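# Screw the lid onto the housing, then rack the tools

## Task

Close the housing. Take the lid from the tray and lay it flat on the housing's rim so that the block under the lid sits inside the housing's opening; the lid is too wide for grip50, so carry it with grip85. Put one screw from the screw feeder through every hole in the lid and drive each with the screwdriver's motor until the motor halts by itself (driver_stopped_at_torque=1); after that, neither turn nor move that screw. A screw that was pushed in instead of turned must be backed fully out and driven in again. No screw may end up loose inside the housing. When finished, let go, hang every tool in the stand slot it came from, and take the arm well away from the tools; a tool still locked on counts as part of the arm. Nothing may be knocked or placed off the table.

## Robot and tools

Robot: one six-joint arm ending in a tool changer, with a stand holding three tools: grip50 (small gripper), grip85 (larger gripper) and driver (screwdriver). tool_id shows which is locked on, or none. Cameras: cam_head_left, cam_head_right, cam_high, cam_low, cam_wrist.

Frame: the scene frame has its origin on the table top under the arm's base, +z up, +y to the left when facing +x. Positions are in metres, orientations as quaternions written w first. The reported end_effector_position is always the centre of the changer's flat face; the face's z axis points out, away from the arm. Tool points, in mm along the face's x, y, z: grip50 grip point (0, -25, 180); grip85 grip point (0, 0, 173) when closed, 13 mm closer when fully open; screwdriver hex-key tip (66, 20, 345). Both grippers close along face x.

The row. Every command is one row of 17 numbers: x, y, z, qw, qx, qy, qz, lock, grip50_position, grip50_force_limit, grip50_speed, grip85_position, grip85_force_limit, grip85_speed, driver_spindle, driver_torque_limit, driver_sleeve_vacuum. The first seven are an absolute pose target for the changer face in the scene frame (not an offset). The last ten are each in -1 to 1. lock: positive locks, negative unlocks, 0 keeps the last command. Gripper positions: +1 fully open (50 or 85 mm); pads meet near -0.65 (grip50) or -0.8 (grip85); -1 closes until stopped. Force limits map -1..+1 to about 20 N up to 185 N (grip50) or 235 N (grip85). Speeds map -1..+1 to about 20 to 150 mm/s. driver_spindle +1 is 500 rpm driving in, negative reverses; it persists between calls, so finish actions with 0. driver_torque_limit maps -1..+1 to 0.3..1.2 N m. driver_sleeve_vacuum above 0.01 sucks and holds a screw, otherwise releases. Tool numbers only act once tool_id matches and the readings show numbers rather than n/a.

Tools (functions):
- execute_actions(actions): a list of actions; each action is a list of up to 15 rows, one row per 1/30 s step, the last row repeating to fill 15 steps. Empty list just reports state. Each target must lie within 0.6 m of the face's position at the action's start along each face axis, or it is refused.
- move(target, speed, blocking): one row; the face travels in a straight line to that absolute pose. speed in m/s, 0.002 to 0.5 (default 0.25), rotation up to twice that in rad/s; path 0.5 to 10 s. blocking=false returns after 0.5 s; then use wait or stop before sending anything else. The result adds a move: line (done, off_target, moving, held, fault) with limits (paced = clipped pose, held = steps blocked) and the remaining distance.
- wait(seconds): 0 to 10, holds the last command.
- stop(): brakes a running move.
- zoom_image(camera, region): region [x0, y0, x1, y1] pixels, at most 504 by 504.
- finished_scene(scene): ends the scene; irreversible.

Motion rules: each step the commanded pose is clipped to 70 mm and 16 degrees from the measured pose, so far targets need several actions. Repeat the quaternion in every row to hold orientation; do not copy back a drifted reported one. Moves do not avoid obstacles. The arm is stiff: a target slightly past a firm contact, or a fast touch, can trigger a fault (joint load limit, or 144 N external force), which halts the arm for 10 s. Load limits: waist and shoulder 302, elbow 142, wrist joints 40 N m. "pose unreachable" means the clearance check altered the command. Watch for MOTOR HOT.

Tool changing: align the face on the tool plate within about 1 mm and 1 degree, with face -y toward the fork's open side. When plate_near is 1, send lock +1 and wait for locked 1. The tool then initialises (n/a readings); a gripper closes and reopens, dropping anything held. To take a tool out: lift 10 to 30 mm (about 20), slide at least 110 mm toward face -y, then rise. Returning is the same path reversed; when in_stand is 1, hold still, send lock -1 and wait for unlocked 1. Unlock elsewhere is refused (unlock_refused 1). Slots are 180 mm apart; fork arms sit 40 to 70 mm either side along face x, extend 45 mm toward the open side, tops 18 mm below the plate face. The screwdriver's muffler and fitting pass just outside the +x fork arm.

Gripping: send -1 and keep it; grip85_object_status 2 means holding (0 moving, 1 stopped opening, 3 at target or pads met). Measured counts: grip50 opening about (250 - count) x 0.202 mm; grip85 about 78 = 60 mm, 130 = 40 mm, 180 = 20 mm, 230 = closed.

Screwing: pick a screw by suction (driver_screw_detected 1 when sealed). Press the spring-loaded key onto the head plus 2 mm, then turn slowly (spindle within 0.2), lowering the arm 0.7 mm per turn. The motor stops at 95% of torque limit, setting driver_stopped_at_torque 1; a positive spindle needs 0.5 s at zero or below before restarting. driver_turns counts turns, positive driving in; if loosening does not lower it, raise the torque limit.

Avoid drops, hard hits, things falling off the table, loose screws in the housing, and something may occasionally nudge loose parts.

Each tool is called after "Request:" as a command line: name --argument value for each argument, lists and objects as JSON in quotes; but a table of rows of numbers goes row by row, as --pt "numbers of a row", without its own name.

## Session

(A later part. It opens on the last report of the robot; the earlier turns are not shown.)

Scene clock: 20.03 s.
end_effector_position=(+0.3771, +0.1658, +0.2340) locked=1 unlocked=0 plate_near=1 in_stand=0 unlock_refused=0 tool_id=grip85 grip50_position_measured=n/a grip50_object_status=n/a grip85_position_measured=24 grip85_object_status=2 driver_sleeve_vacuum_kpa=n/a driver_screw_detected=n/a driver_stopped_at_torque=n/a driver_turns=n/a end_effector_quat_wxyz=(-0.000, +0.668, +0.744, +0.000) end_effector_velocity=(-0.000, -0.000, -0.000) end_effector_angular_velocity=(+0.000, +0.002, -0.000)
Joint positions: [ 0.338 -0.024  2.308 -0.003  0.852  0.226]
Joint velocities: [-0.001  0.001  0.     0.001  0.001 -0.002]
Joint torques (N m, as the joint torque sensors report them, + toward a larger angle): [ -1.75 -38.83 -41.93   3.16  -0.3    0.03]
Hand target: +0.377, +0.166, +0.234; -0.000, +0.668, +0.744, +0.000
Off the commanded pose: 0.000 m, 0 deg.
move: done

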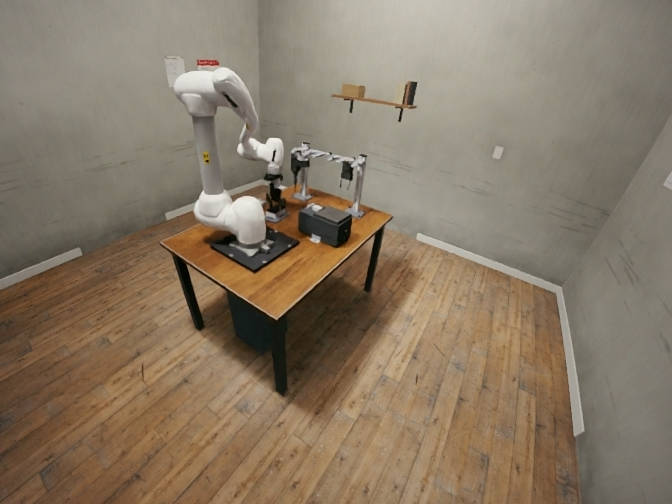

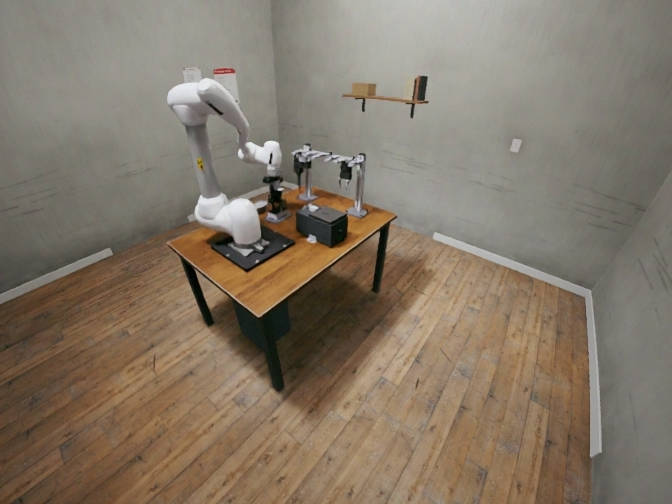

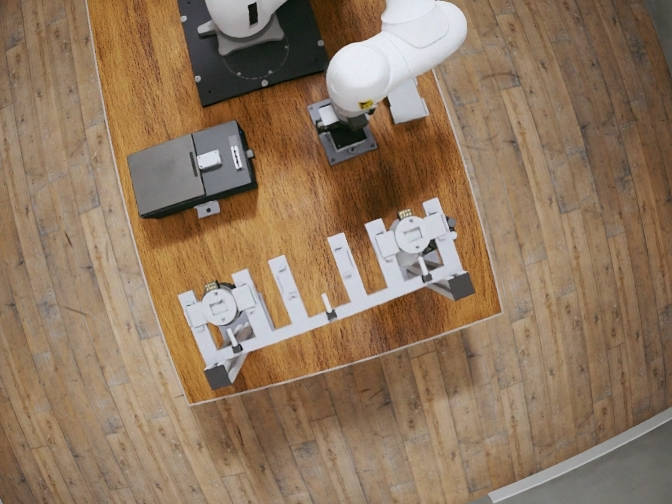

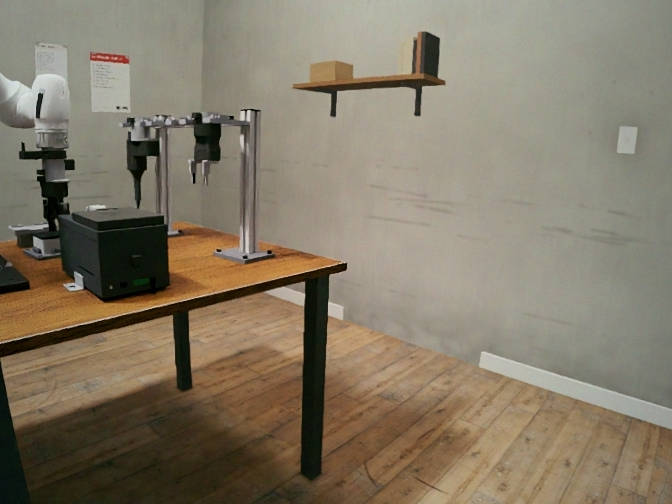

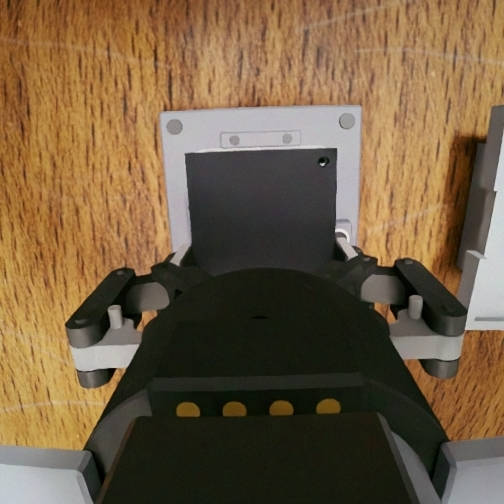

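Request:
execute_actions --actions '[[[0.3771,0.1657,0.2337,0,0.6678,0.7443,0,0,1,0,0,-1,-0.5,-1,0,0,0],[0.3771,0.1657,0.2334,0,0.6678,0.7443,0,0,1,0,0,-1,-0.5,-1,0,0,0],[0.3771,0.1657,0.2331,0,0.6678,0.7443,0,0,1,0,0,-1,-0.5,-1,0,0,0],[0.3771,0.1657,0.2328,0,0.6678,0.7443,0,0,1,0,0,-1,-0.5,-1,0,0,0],[0.3771,0.1657,0.2325,0,0.6678,0.7443,0,0,1,0,0,-1,-0.5,-1,0,0,0]]]'

Request:
zoom_image --camera "cam_low" --region '[20, 215, 65, 260]'

Scene clock: 20.70 s.
end_effector_position=(+0.3771, +0.1657, +0.2326) locked=1 unlocked=0 plate_near=1 in_stand=0 unlock_refused=0 tool_id=grip85 grip50_position_measured=n/a grip50_object_status=n/a grip85_position_measured=24 grip85_object_status=2 driver_sleeve_vacuum_kpa=n/a driver_screw_detected=n/a driver_stopped_at_torque=n/a driver_turns=n/a end_effector_quat_wxyz=(+0.000, +0.668, +0.744, +0.000) end_effector_velocity=(+0.000, -0.000, -0.000) end_effector_angular_velocity=(-0.001, +0.001, -0.001)
Joint positions: [ 0.338 -0.022  2.309 -0.003  0.848  0.225]
Joint velocities: [-0.001  0.     0.    -0.     0.     0.   ]
Joint torques (N m, as the joint torque sensors report them, + toward a larger angle): [ -3.74 -28.67 -31.5    1.36   0.1   -0.05]
Hand target: +0.377, +0.166, +0.232; -0.000, +0.668, +0.744, +0.000
Off the commanded pose: 0.000 m, 0 deg.
Step readings (end_effector_position):
0: (+0.3771, +0.1657, +0.2340)
1: (+0.3771, +0.1657, +0.2340)
2: (+0.3771, +0.1657, +0.2339)
4: (+0.3771, +0.1657, +0.2335)
8: (+0.3772, +0.1657, +0.2327)
15: end_effector_position above

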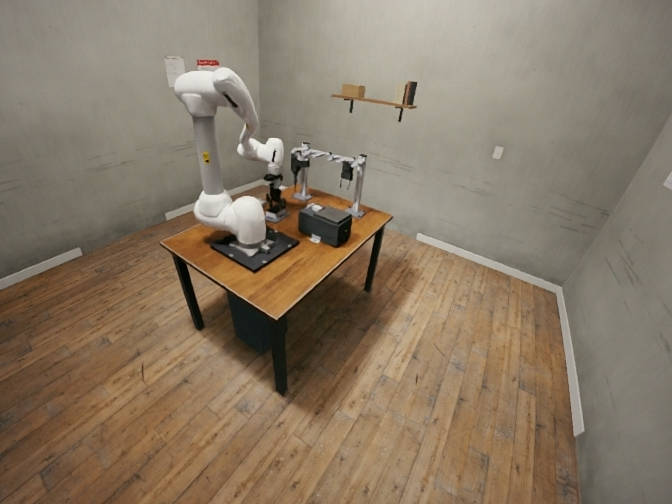

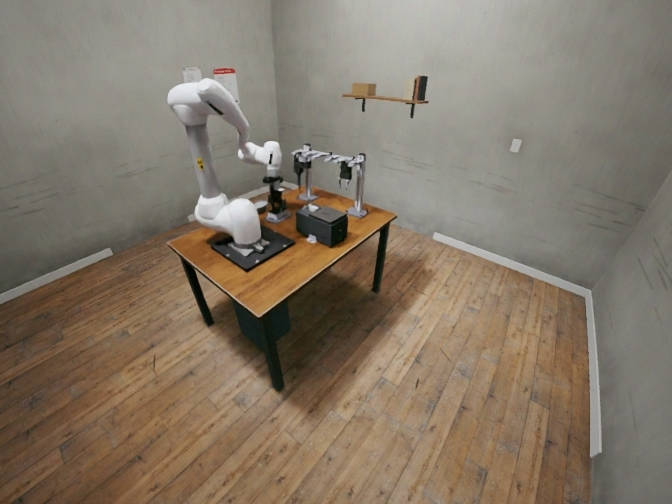

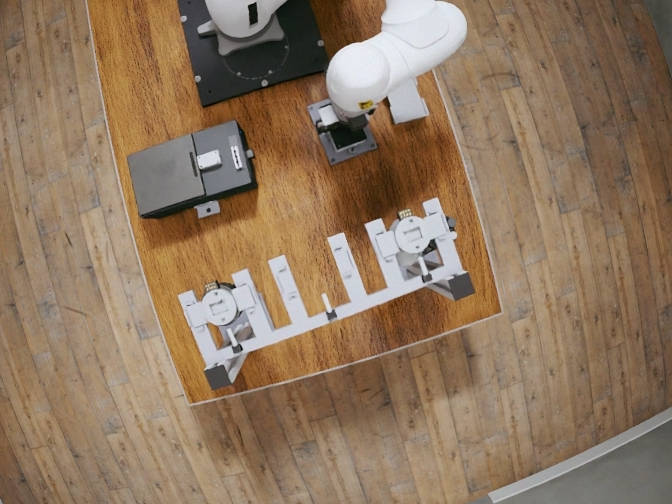

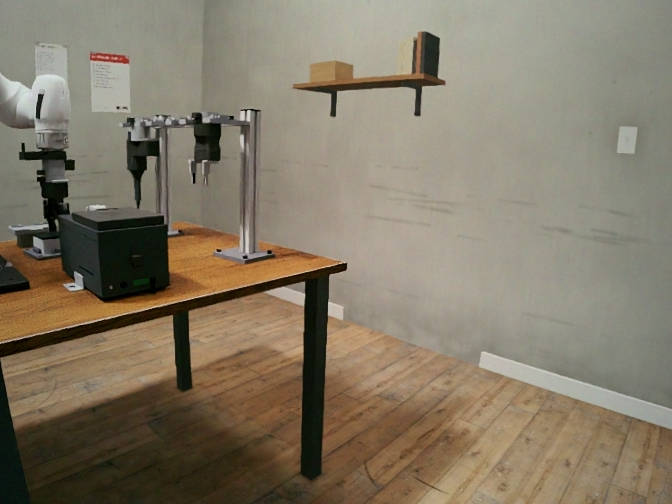

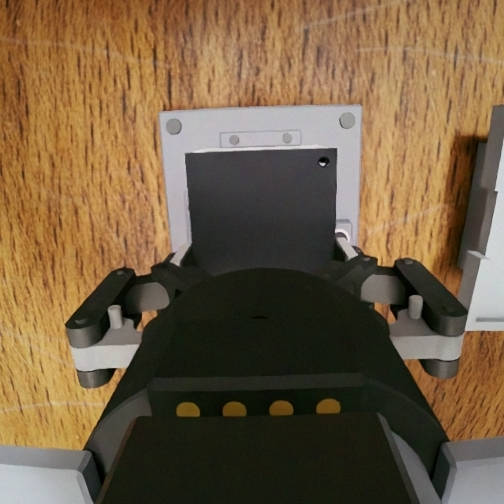

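Region (20, 215, 65, 260) of cam_low's 672x504 image, scaled by 11.200, with more detail than that image has.

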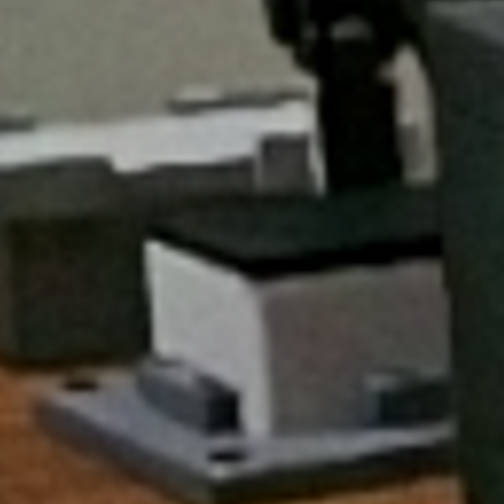

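Request:
execute_actions --actions '[[[0.3771,0.1657,0.2328,0,0.6678,0.7443,0,0,1,0,0,1,-0.5,0,0,0,0]]]'

Request:
move --target '[0.42,0.17,0.33,0,0.6678,0.7443,0,0,1,0,0,1,-0.5,0,0,0,0]' --speed 0.2

Request:
zoom_image --camera "cam_low" --region '[20, 215, 65, 260]'

Request:
zoom_image --camera "cam_wrist" --region '[170, 60, 360, 260]'

Scene clock: 21.43 s.
end_effector_position=(+0.3769, +0.1656, +0.2325) locked=1 unlocked=0 plate_near=1 in_stand=0 unlock_refused=0 tool_id=grip85 grip50_position_measured=n/a grip50_object_status=n/a grip85_position_measured=3 grip85_object_status=3 driver_sleeve_vacuum_kpa=n/a driver_screw_detected=n/a driver_stopped_at_torque=n/a driver_turns=n/a end_effector_quat_wxyz=(-0.000, +0.668, +0.744, -0.000) end_effector_velocity=(+0.000, +0.000, +0.000) end_effector_angular_velocity=(+0.001, -0.000, -0.001)
Joint positions: [ 0.338 -0.022  2.309 -0.003  0.849  0.225]
Joint velocities: [-0.    -0.    -0.     0.001  0.    -0.   ]
Joint torques (N m, as the joint torque sensors report them, + toward a larger angle): [ -0.08 -37.36 -40.51   3.1   -0.03  -0.05]
Hand target: +0.377, +0.166, +0.233; +0.000, +0.668, +0.744, -0.000
Off the commanded pose: 0.000 m, 0 deg.
Step readings (end_effector_position):
0: (+0.3771, +0.1657, +0.2325)
1: (+0.3771, +0.1657, +0.2325)
2: (+0.3770, +0.1657, +0.2325)
4: (+0.3770, +0.1656, +0.2325)
8: (+0.3769, +0.1656, +0.2325)
15: end_effector_position above

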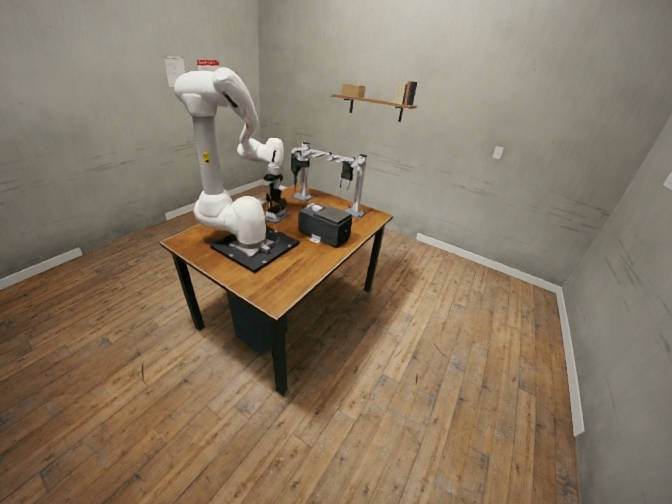

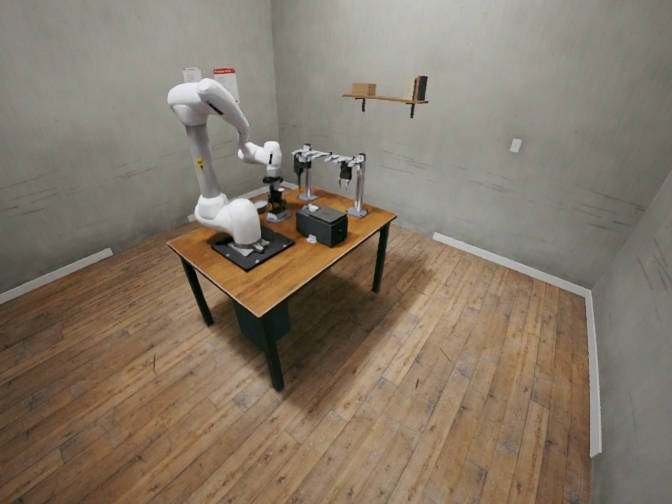

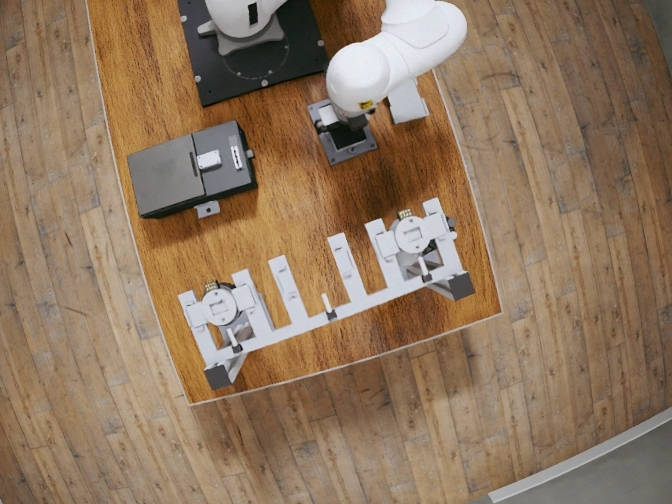

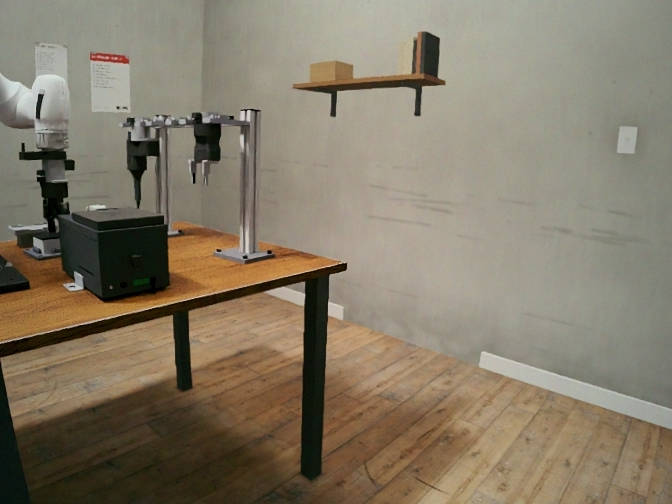

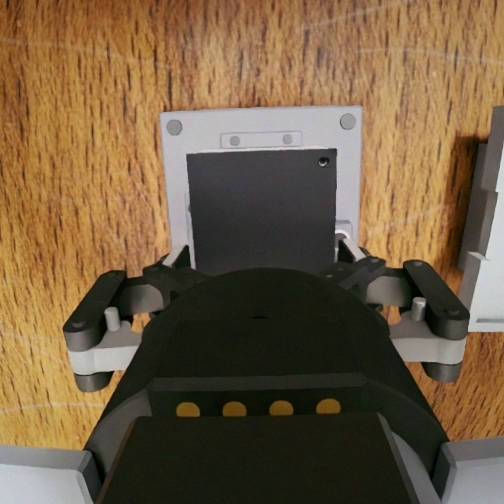

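Scene clock: 22.37 s.
end_effector_position=(+0.4197, +0.1699, +0.3301) locked=1 unlocked=0 plate_near=1 in_stand=0 unlock_refused=0 tool_id=grip85 grip50_position_measured=n/a grip50_object_status=n/a grip85_position_measured=3 grip85_object_status=3 driver_sleeve_vacuum_kpa=n/a driver_screw_detected=n/a driver_stopped_at_torque=n/a driver_turns=n/a end_effector_quat_wxyz=(+0.000, +0.668, +0.744, -0.000) end_effector_velocity=(+0.000, +0.000, +0.000) end_effector_angular_velocity=(-0.000, +0.001, -0.001)
Joint positions: [ 0.316 -0.068  2.139 -0.002  1.065  0.203]
Joint velocities: [ 0.     0.    -0.001  0.     0.001  0.001]
Joint torques (N m, as the joint torque sensors report them, + toward a larger angle): [ -1.   -38.3  -48.15   3.83  -0.22  -0.08]
Hand target: +0.420, +0.170, +0.330; +0.000, +0.668, +0.744, -0.000
Off the commanded pose: 0.000 m, 0 deg.
move: done

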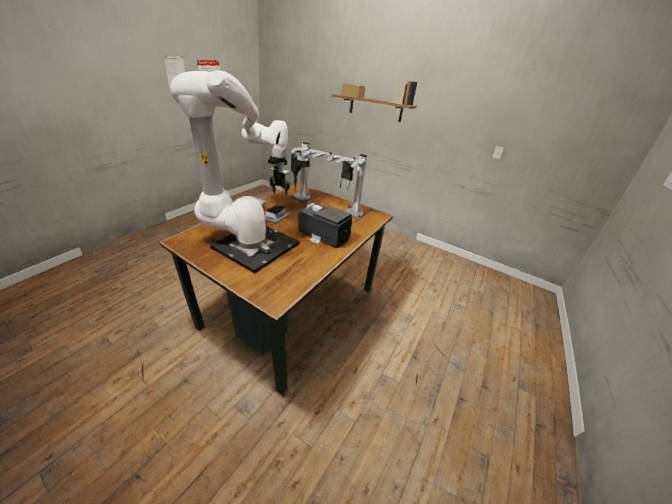

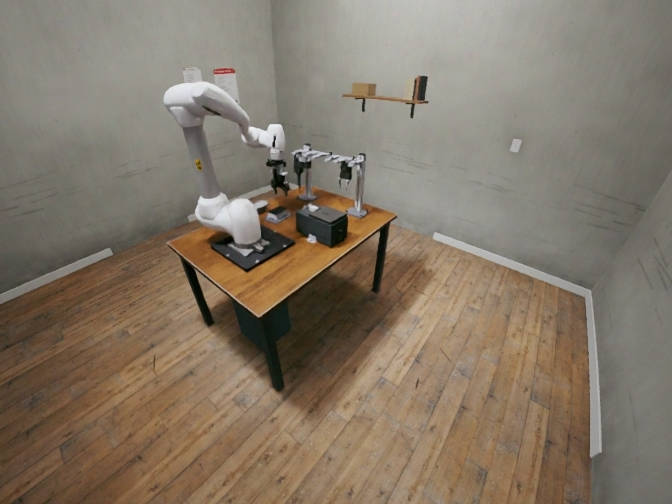

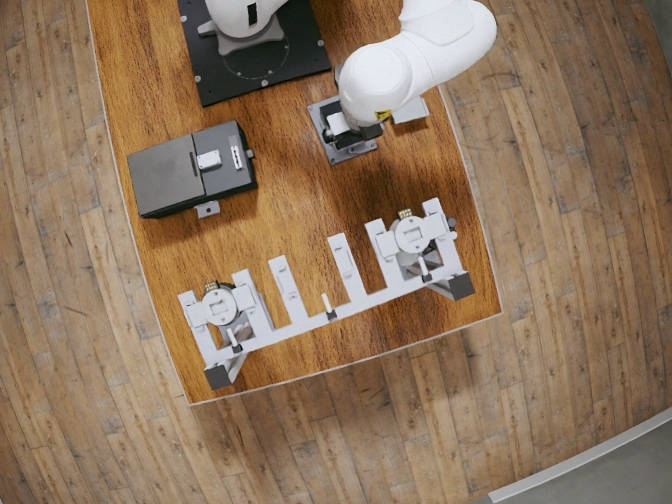

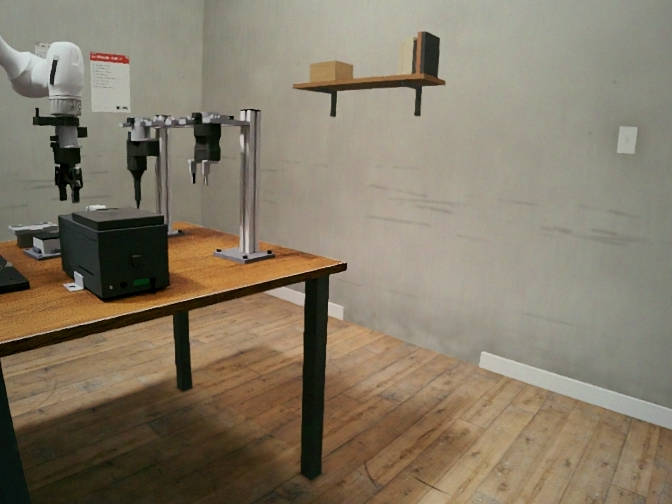

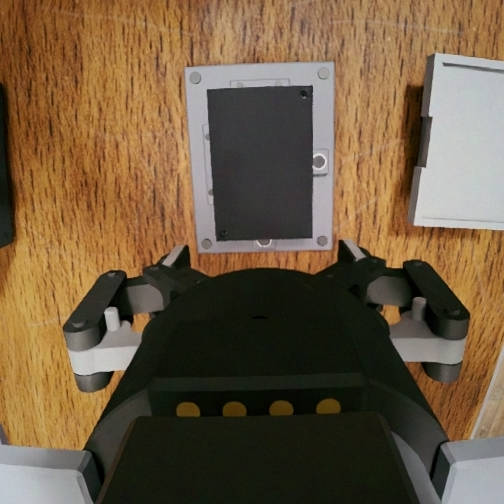

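Region (20, 215, 65, 260) of cam_low's 672x504 image, scaled by 11.200, with more detail than that image has.

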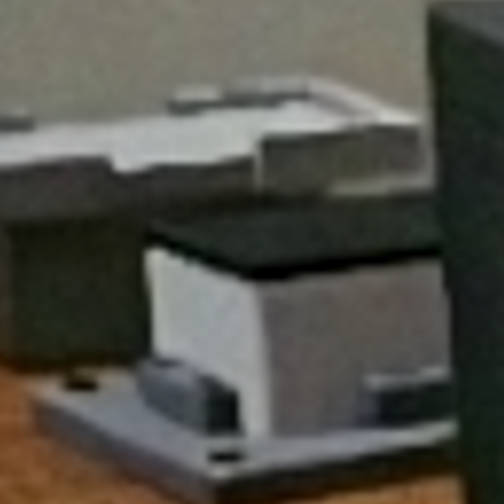

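Region (170, 60, 360, 260) of cam_wrist's 504x504 image, scaled by 2.520, with more detail than that image has; it fills the left 479 columns of this view, and the rest is white.

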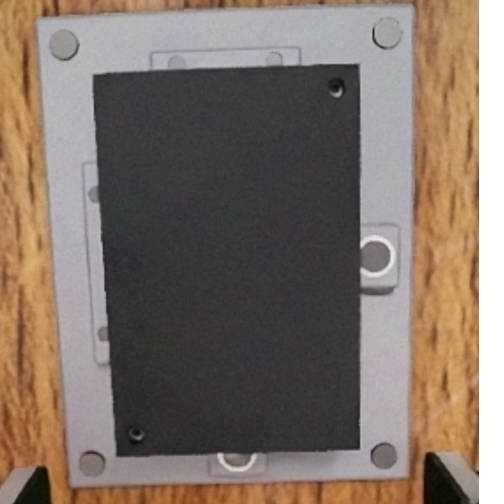

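Request:
move --target '[0.5546,-0.006,0.432,0,0.682,0.7314,0,0,1,0,0,1,-0.5,0,0,0,0]' --speed 0.3

Request:
move --target '[0.6793,0.0027,0.432,0,0.682,0.7314,0,0,1,0,0,1,-0.5,0,0,0,0]' --speed 0.15

Request:
move --target '[0.6793,0.0027,0.4125,0,0.682,0.7314,0,0,1,0,0,1,-0.5,0,0,0,0]' --speed 0.04

Scene clock: 23.83 s.
end_effector_position=(+0.5545, -0.0060, +0.4321) locked=1 unlocked=0 plate_near=1 in_stand=0 unlock_refused=0 tool_id=grip85 grip50_position_measured=n/a grip50_object_status=n/a grip85_position_measured=3 grip85_object_status=3 driver_sleeve_vacuum_kpa=n/a driver_screw_detected=n/a driver_stopped_at_torque=n/a driver_turns=n/a end_effector_quat_wxyz=(+0.000, +0.682, +0.731, -0.000) end_effector_velocity=(+0.001, -0.001, +0.001) end_effector_angular_velocity=(+0.000, -0.001, -0.001)
Joint positions: [-0.068  0.025  1.847  0.     1.263 -0.144]
Joint velocities: [-0.001  0.    -0.001  0.     0.    -0.001]
Joint torques (N m, as the joint torque sensors report them, + toward a larger angle): [ -0.99 -55.01 -52.84   4.2   -0.21  -0.24]
Hand target: +0.555, -0.006, +0.432; +0.000, +0.682, +0.731, -0.000
Off the commanded pose: 0.000 m, 0 deg.
move: done

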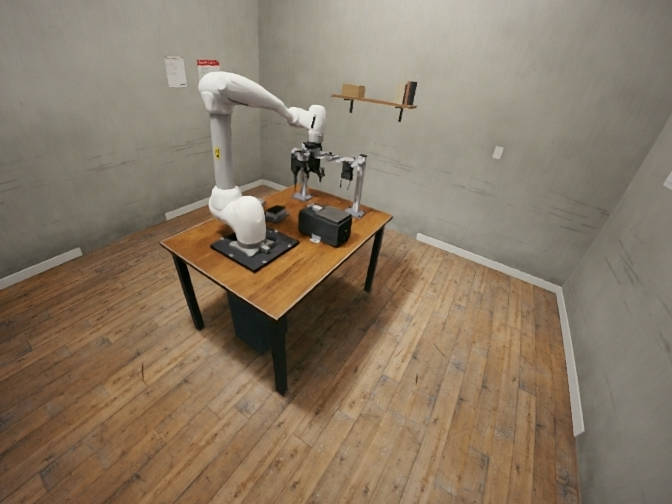

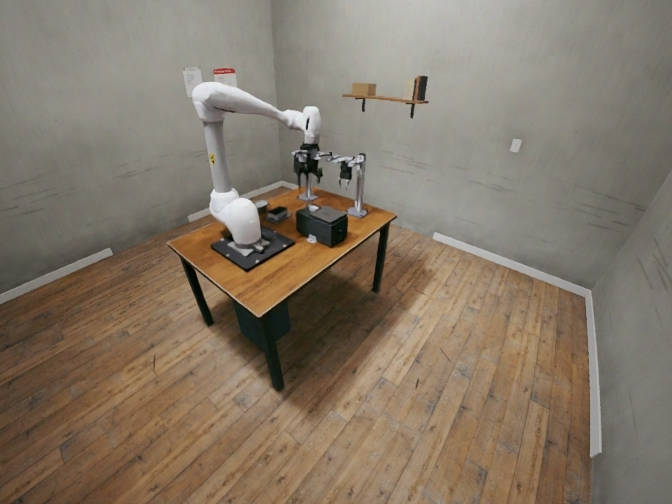

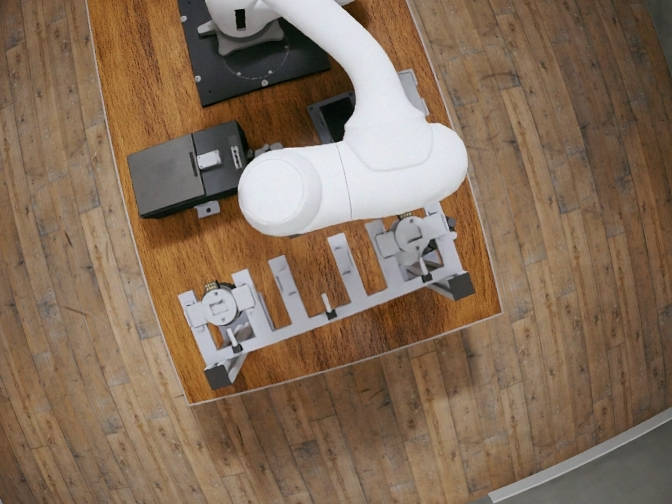

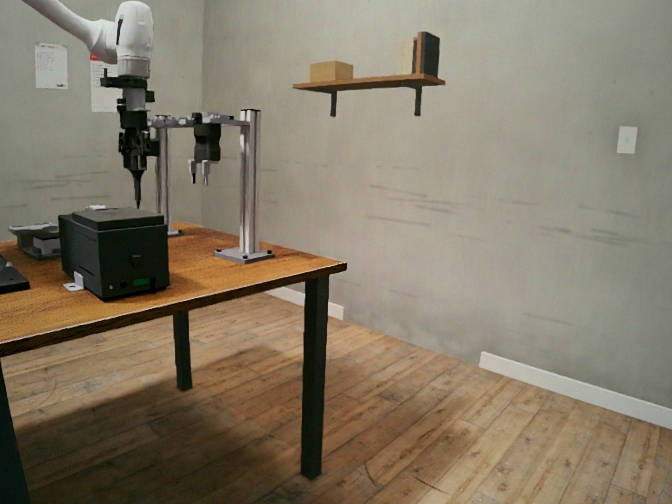

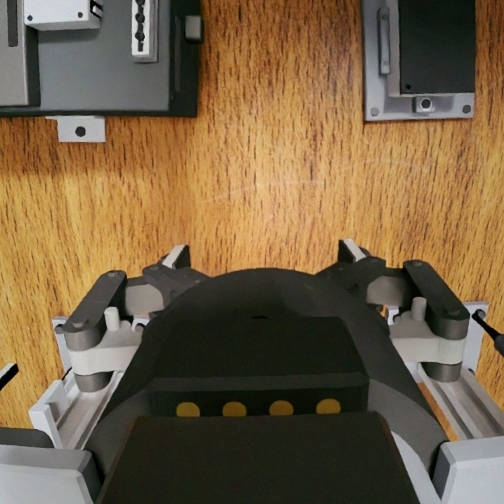

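Scene clock: 25.03 s.
end_effector_position=(+0.6792, +0.0028, +0.4321) locked=1 unlocked=0 plate_near=1 in_stand=0 unlock_refused=0 tool_id=grip85 grip50_position_measured=n/a grip50_object_status=n/a grip85_position_measured=3 grip85_object_status=3 driver_sleeve_vacuum_kpa=n/a driver_screw_detected=n/a driver_stopped_at_torque=n/a driver_turns=n/a end_effector_quat_wxyz=(-0.000, +0.682, +0.731, +0.000) end_effector_velocity=(+0.001, +0.000, -0.000) end_effector_angular_velocity=(-0.000, -0.000, -0.000)
Joint positions: [-0.041  0.221  1.622  0.001  1.292 -0.117]
Joint velocities: [ 0.001  0.001 -0.001 -0.    -0.     0.001]
Joint torques (N m, as the joint torque sensors report them, + toward a larger angle): [ -1.7  -78.12 -52.64   4.41  -0.09  -0.07]
Hand target: +0.679, +0.003, +0.432; -0.000, +0.682, +0.731, +0.000
Off the commanded pose: 0.000 m, 0 deg.
move: done

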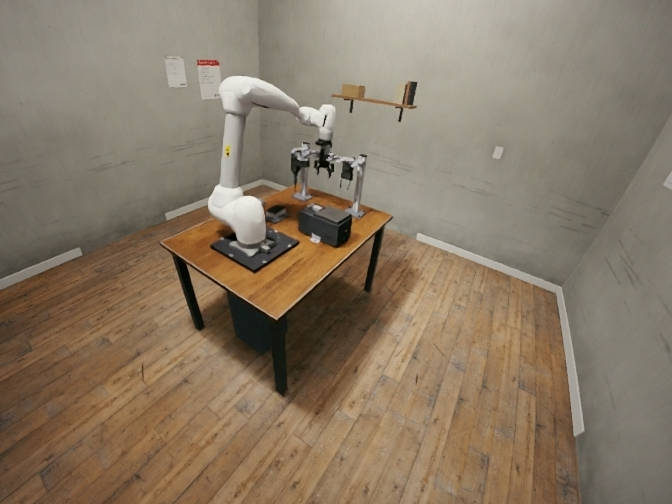

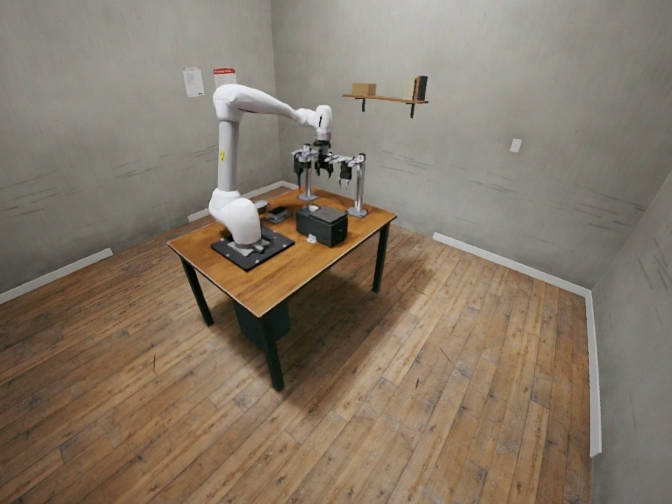

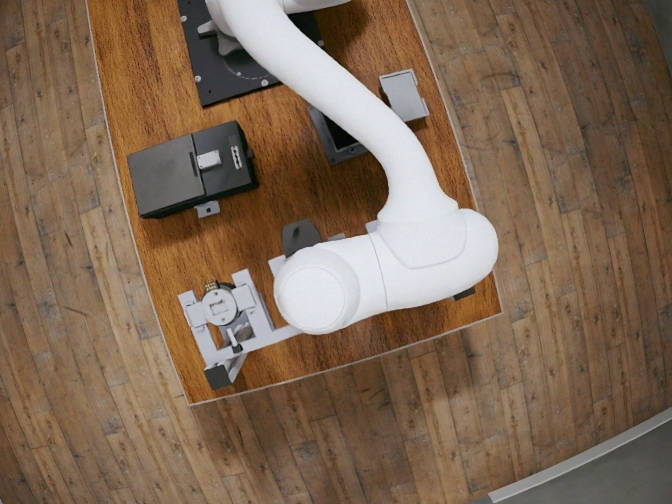

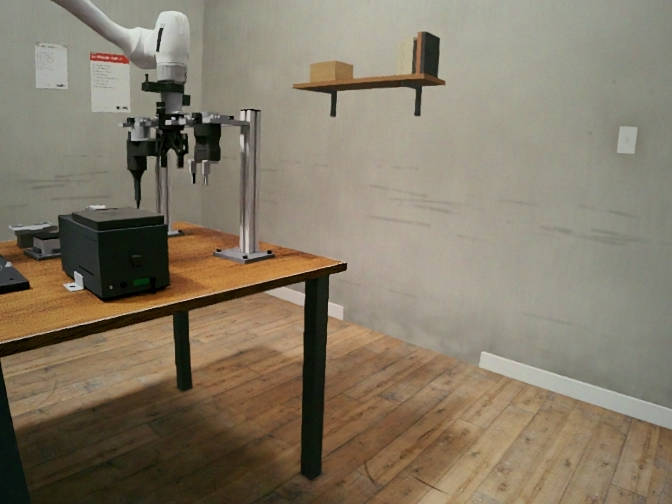

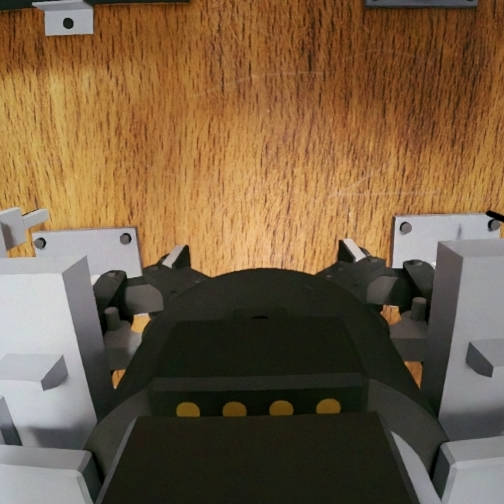

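Scene clock: 25.80 s.
end_effector_position=(+0.6793, +0.0028, +0.4125) locked=1 unlocked=0 plate_near=1 in_stand=1 unlock_refused=0 tool_id=grip85 grip50_position_measured=n/a grip50_object_status=n/a grip85_position_measured=3 grip85_object_status=3 driver_sleeve_vacuum_kpa=n/a driver_screw_detected=n/a driver_stopped_at_torque=n/a driver_turns=n/a end_effector_quat_wxyz=(-0.000, +0.682, +0.731, +0.000) end_effector_velocity=(+0.000, -0.000, -0.001) end_effector_angular_velocity=(+0.001, -0.001, -0.001)
Joint positions: [-0.041  0.231  1.647  0.001  1.258 -0.117]
Joint velocities: [-0.001  0.     0.001  0.001 -0.002  0.   ]
Joint torques (N m, as the joint torque sensors report them, + toward a larger angle): [ -2.53 -75.13 -52.8    4.13  -1.2    0.32]
Hand target: +0.679, +0.003, +0.412; -0.000, +0.682, +0.731, +0.000
Off the commanded pose: 0.000 m, 0 deg.
move: done

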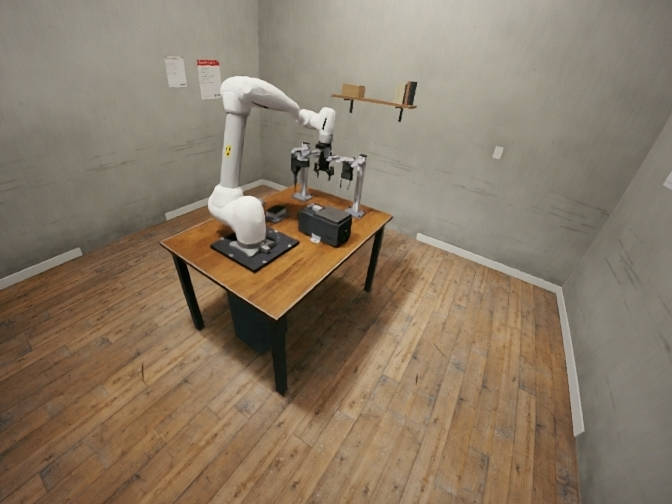

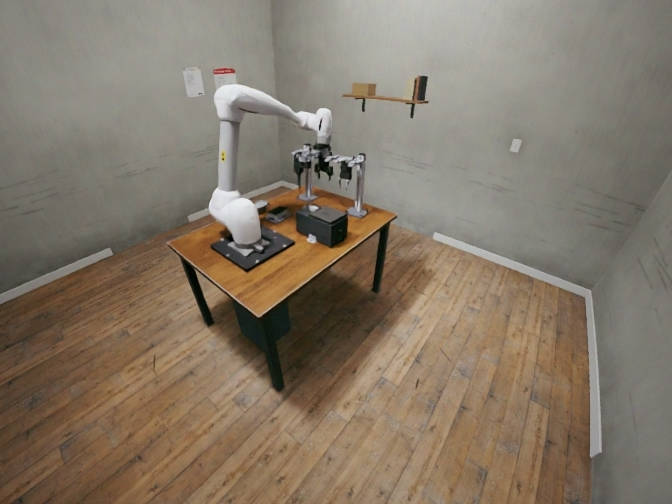

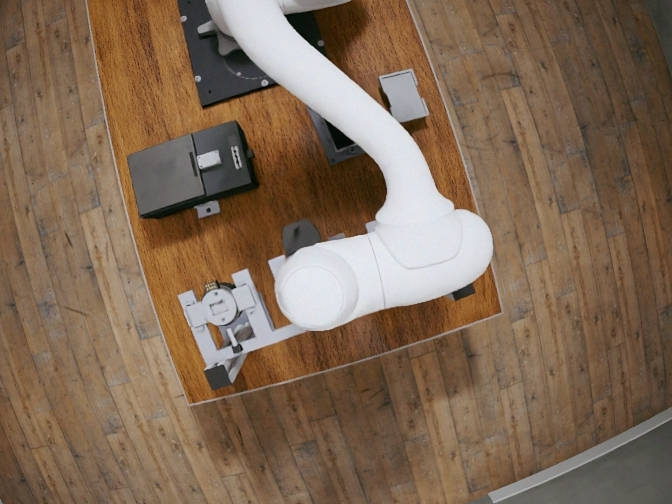

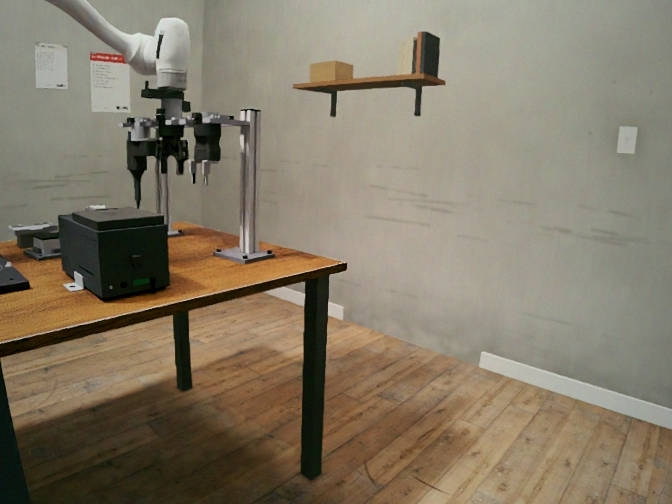

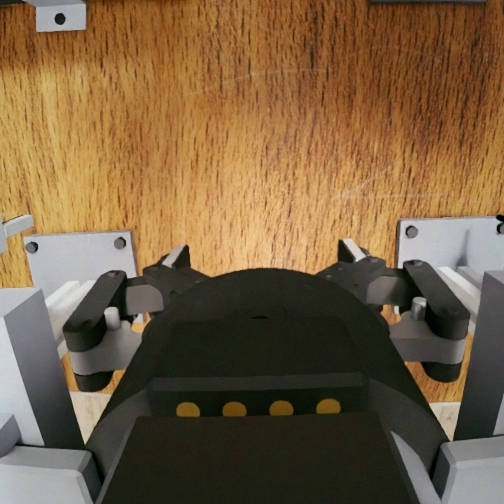

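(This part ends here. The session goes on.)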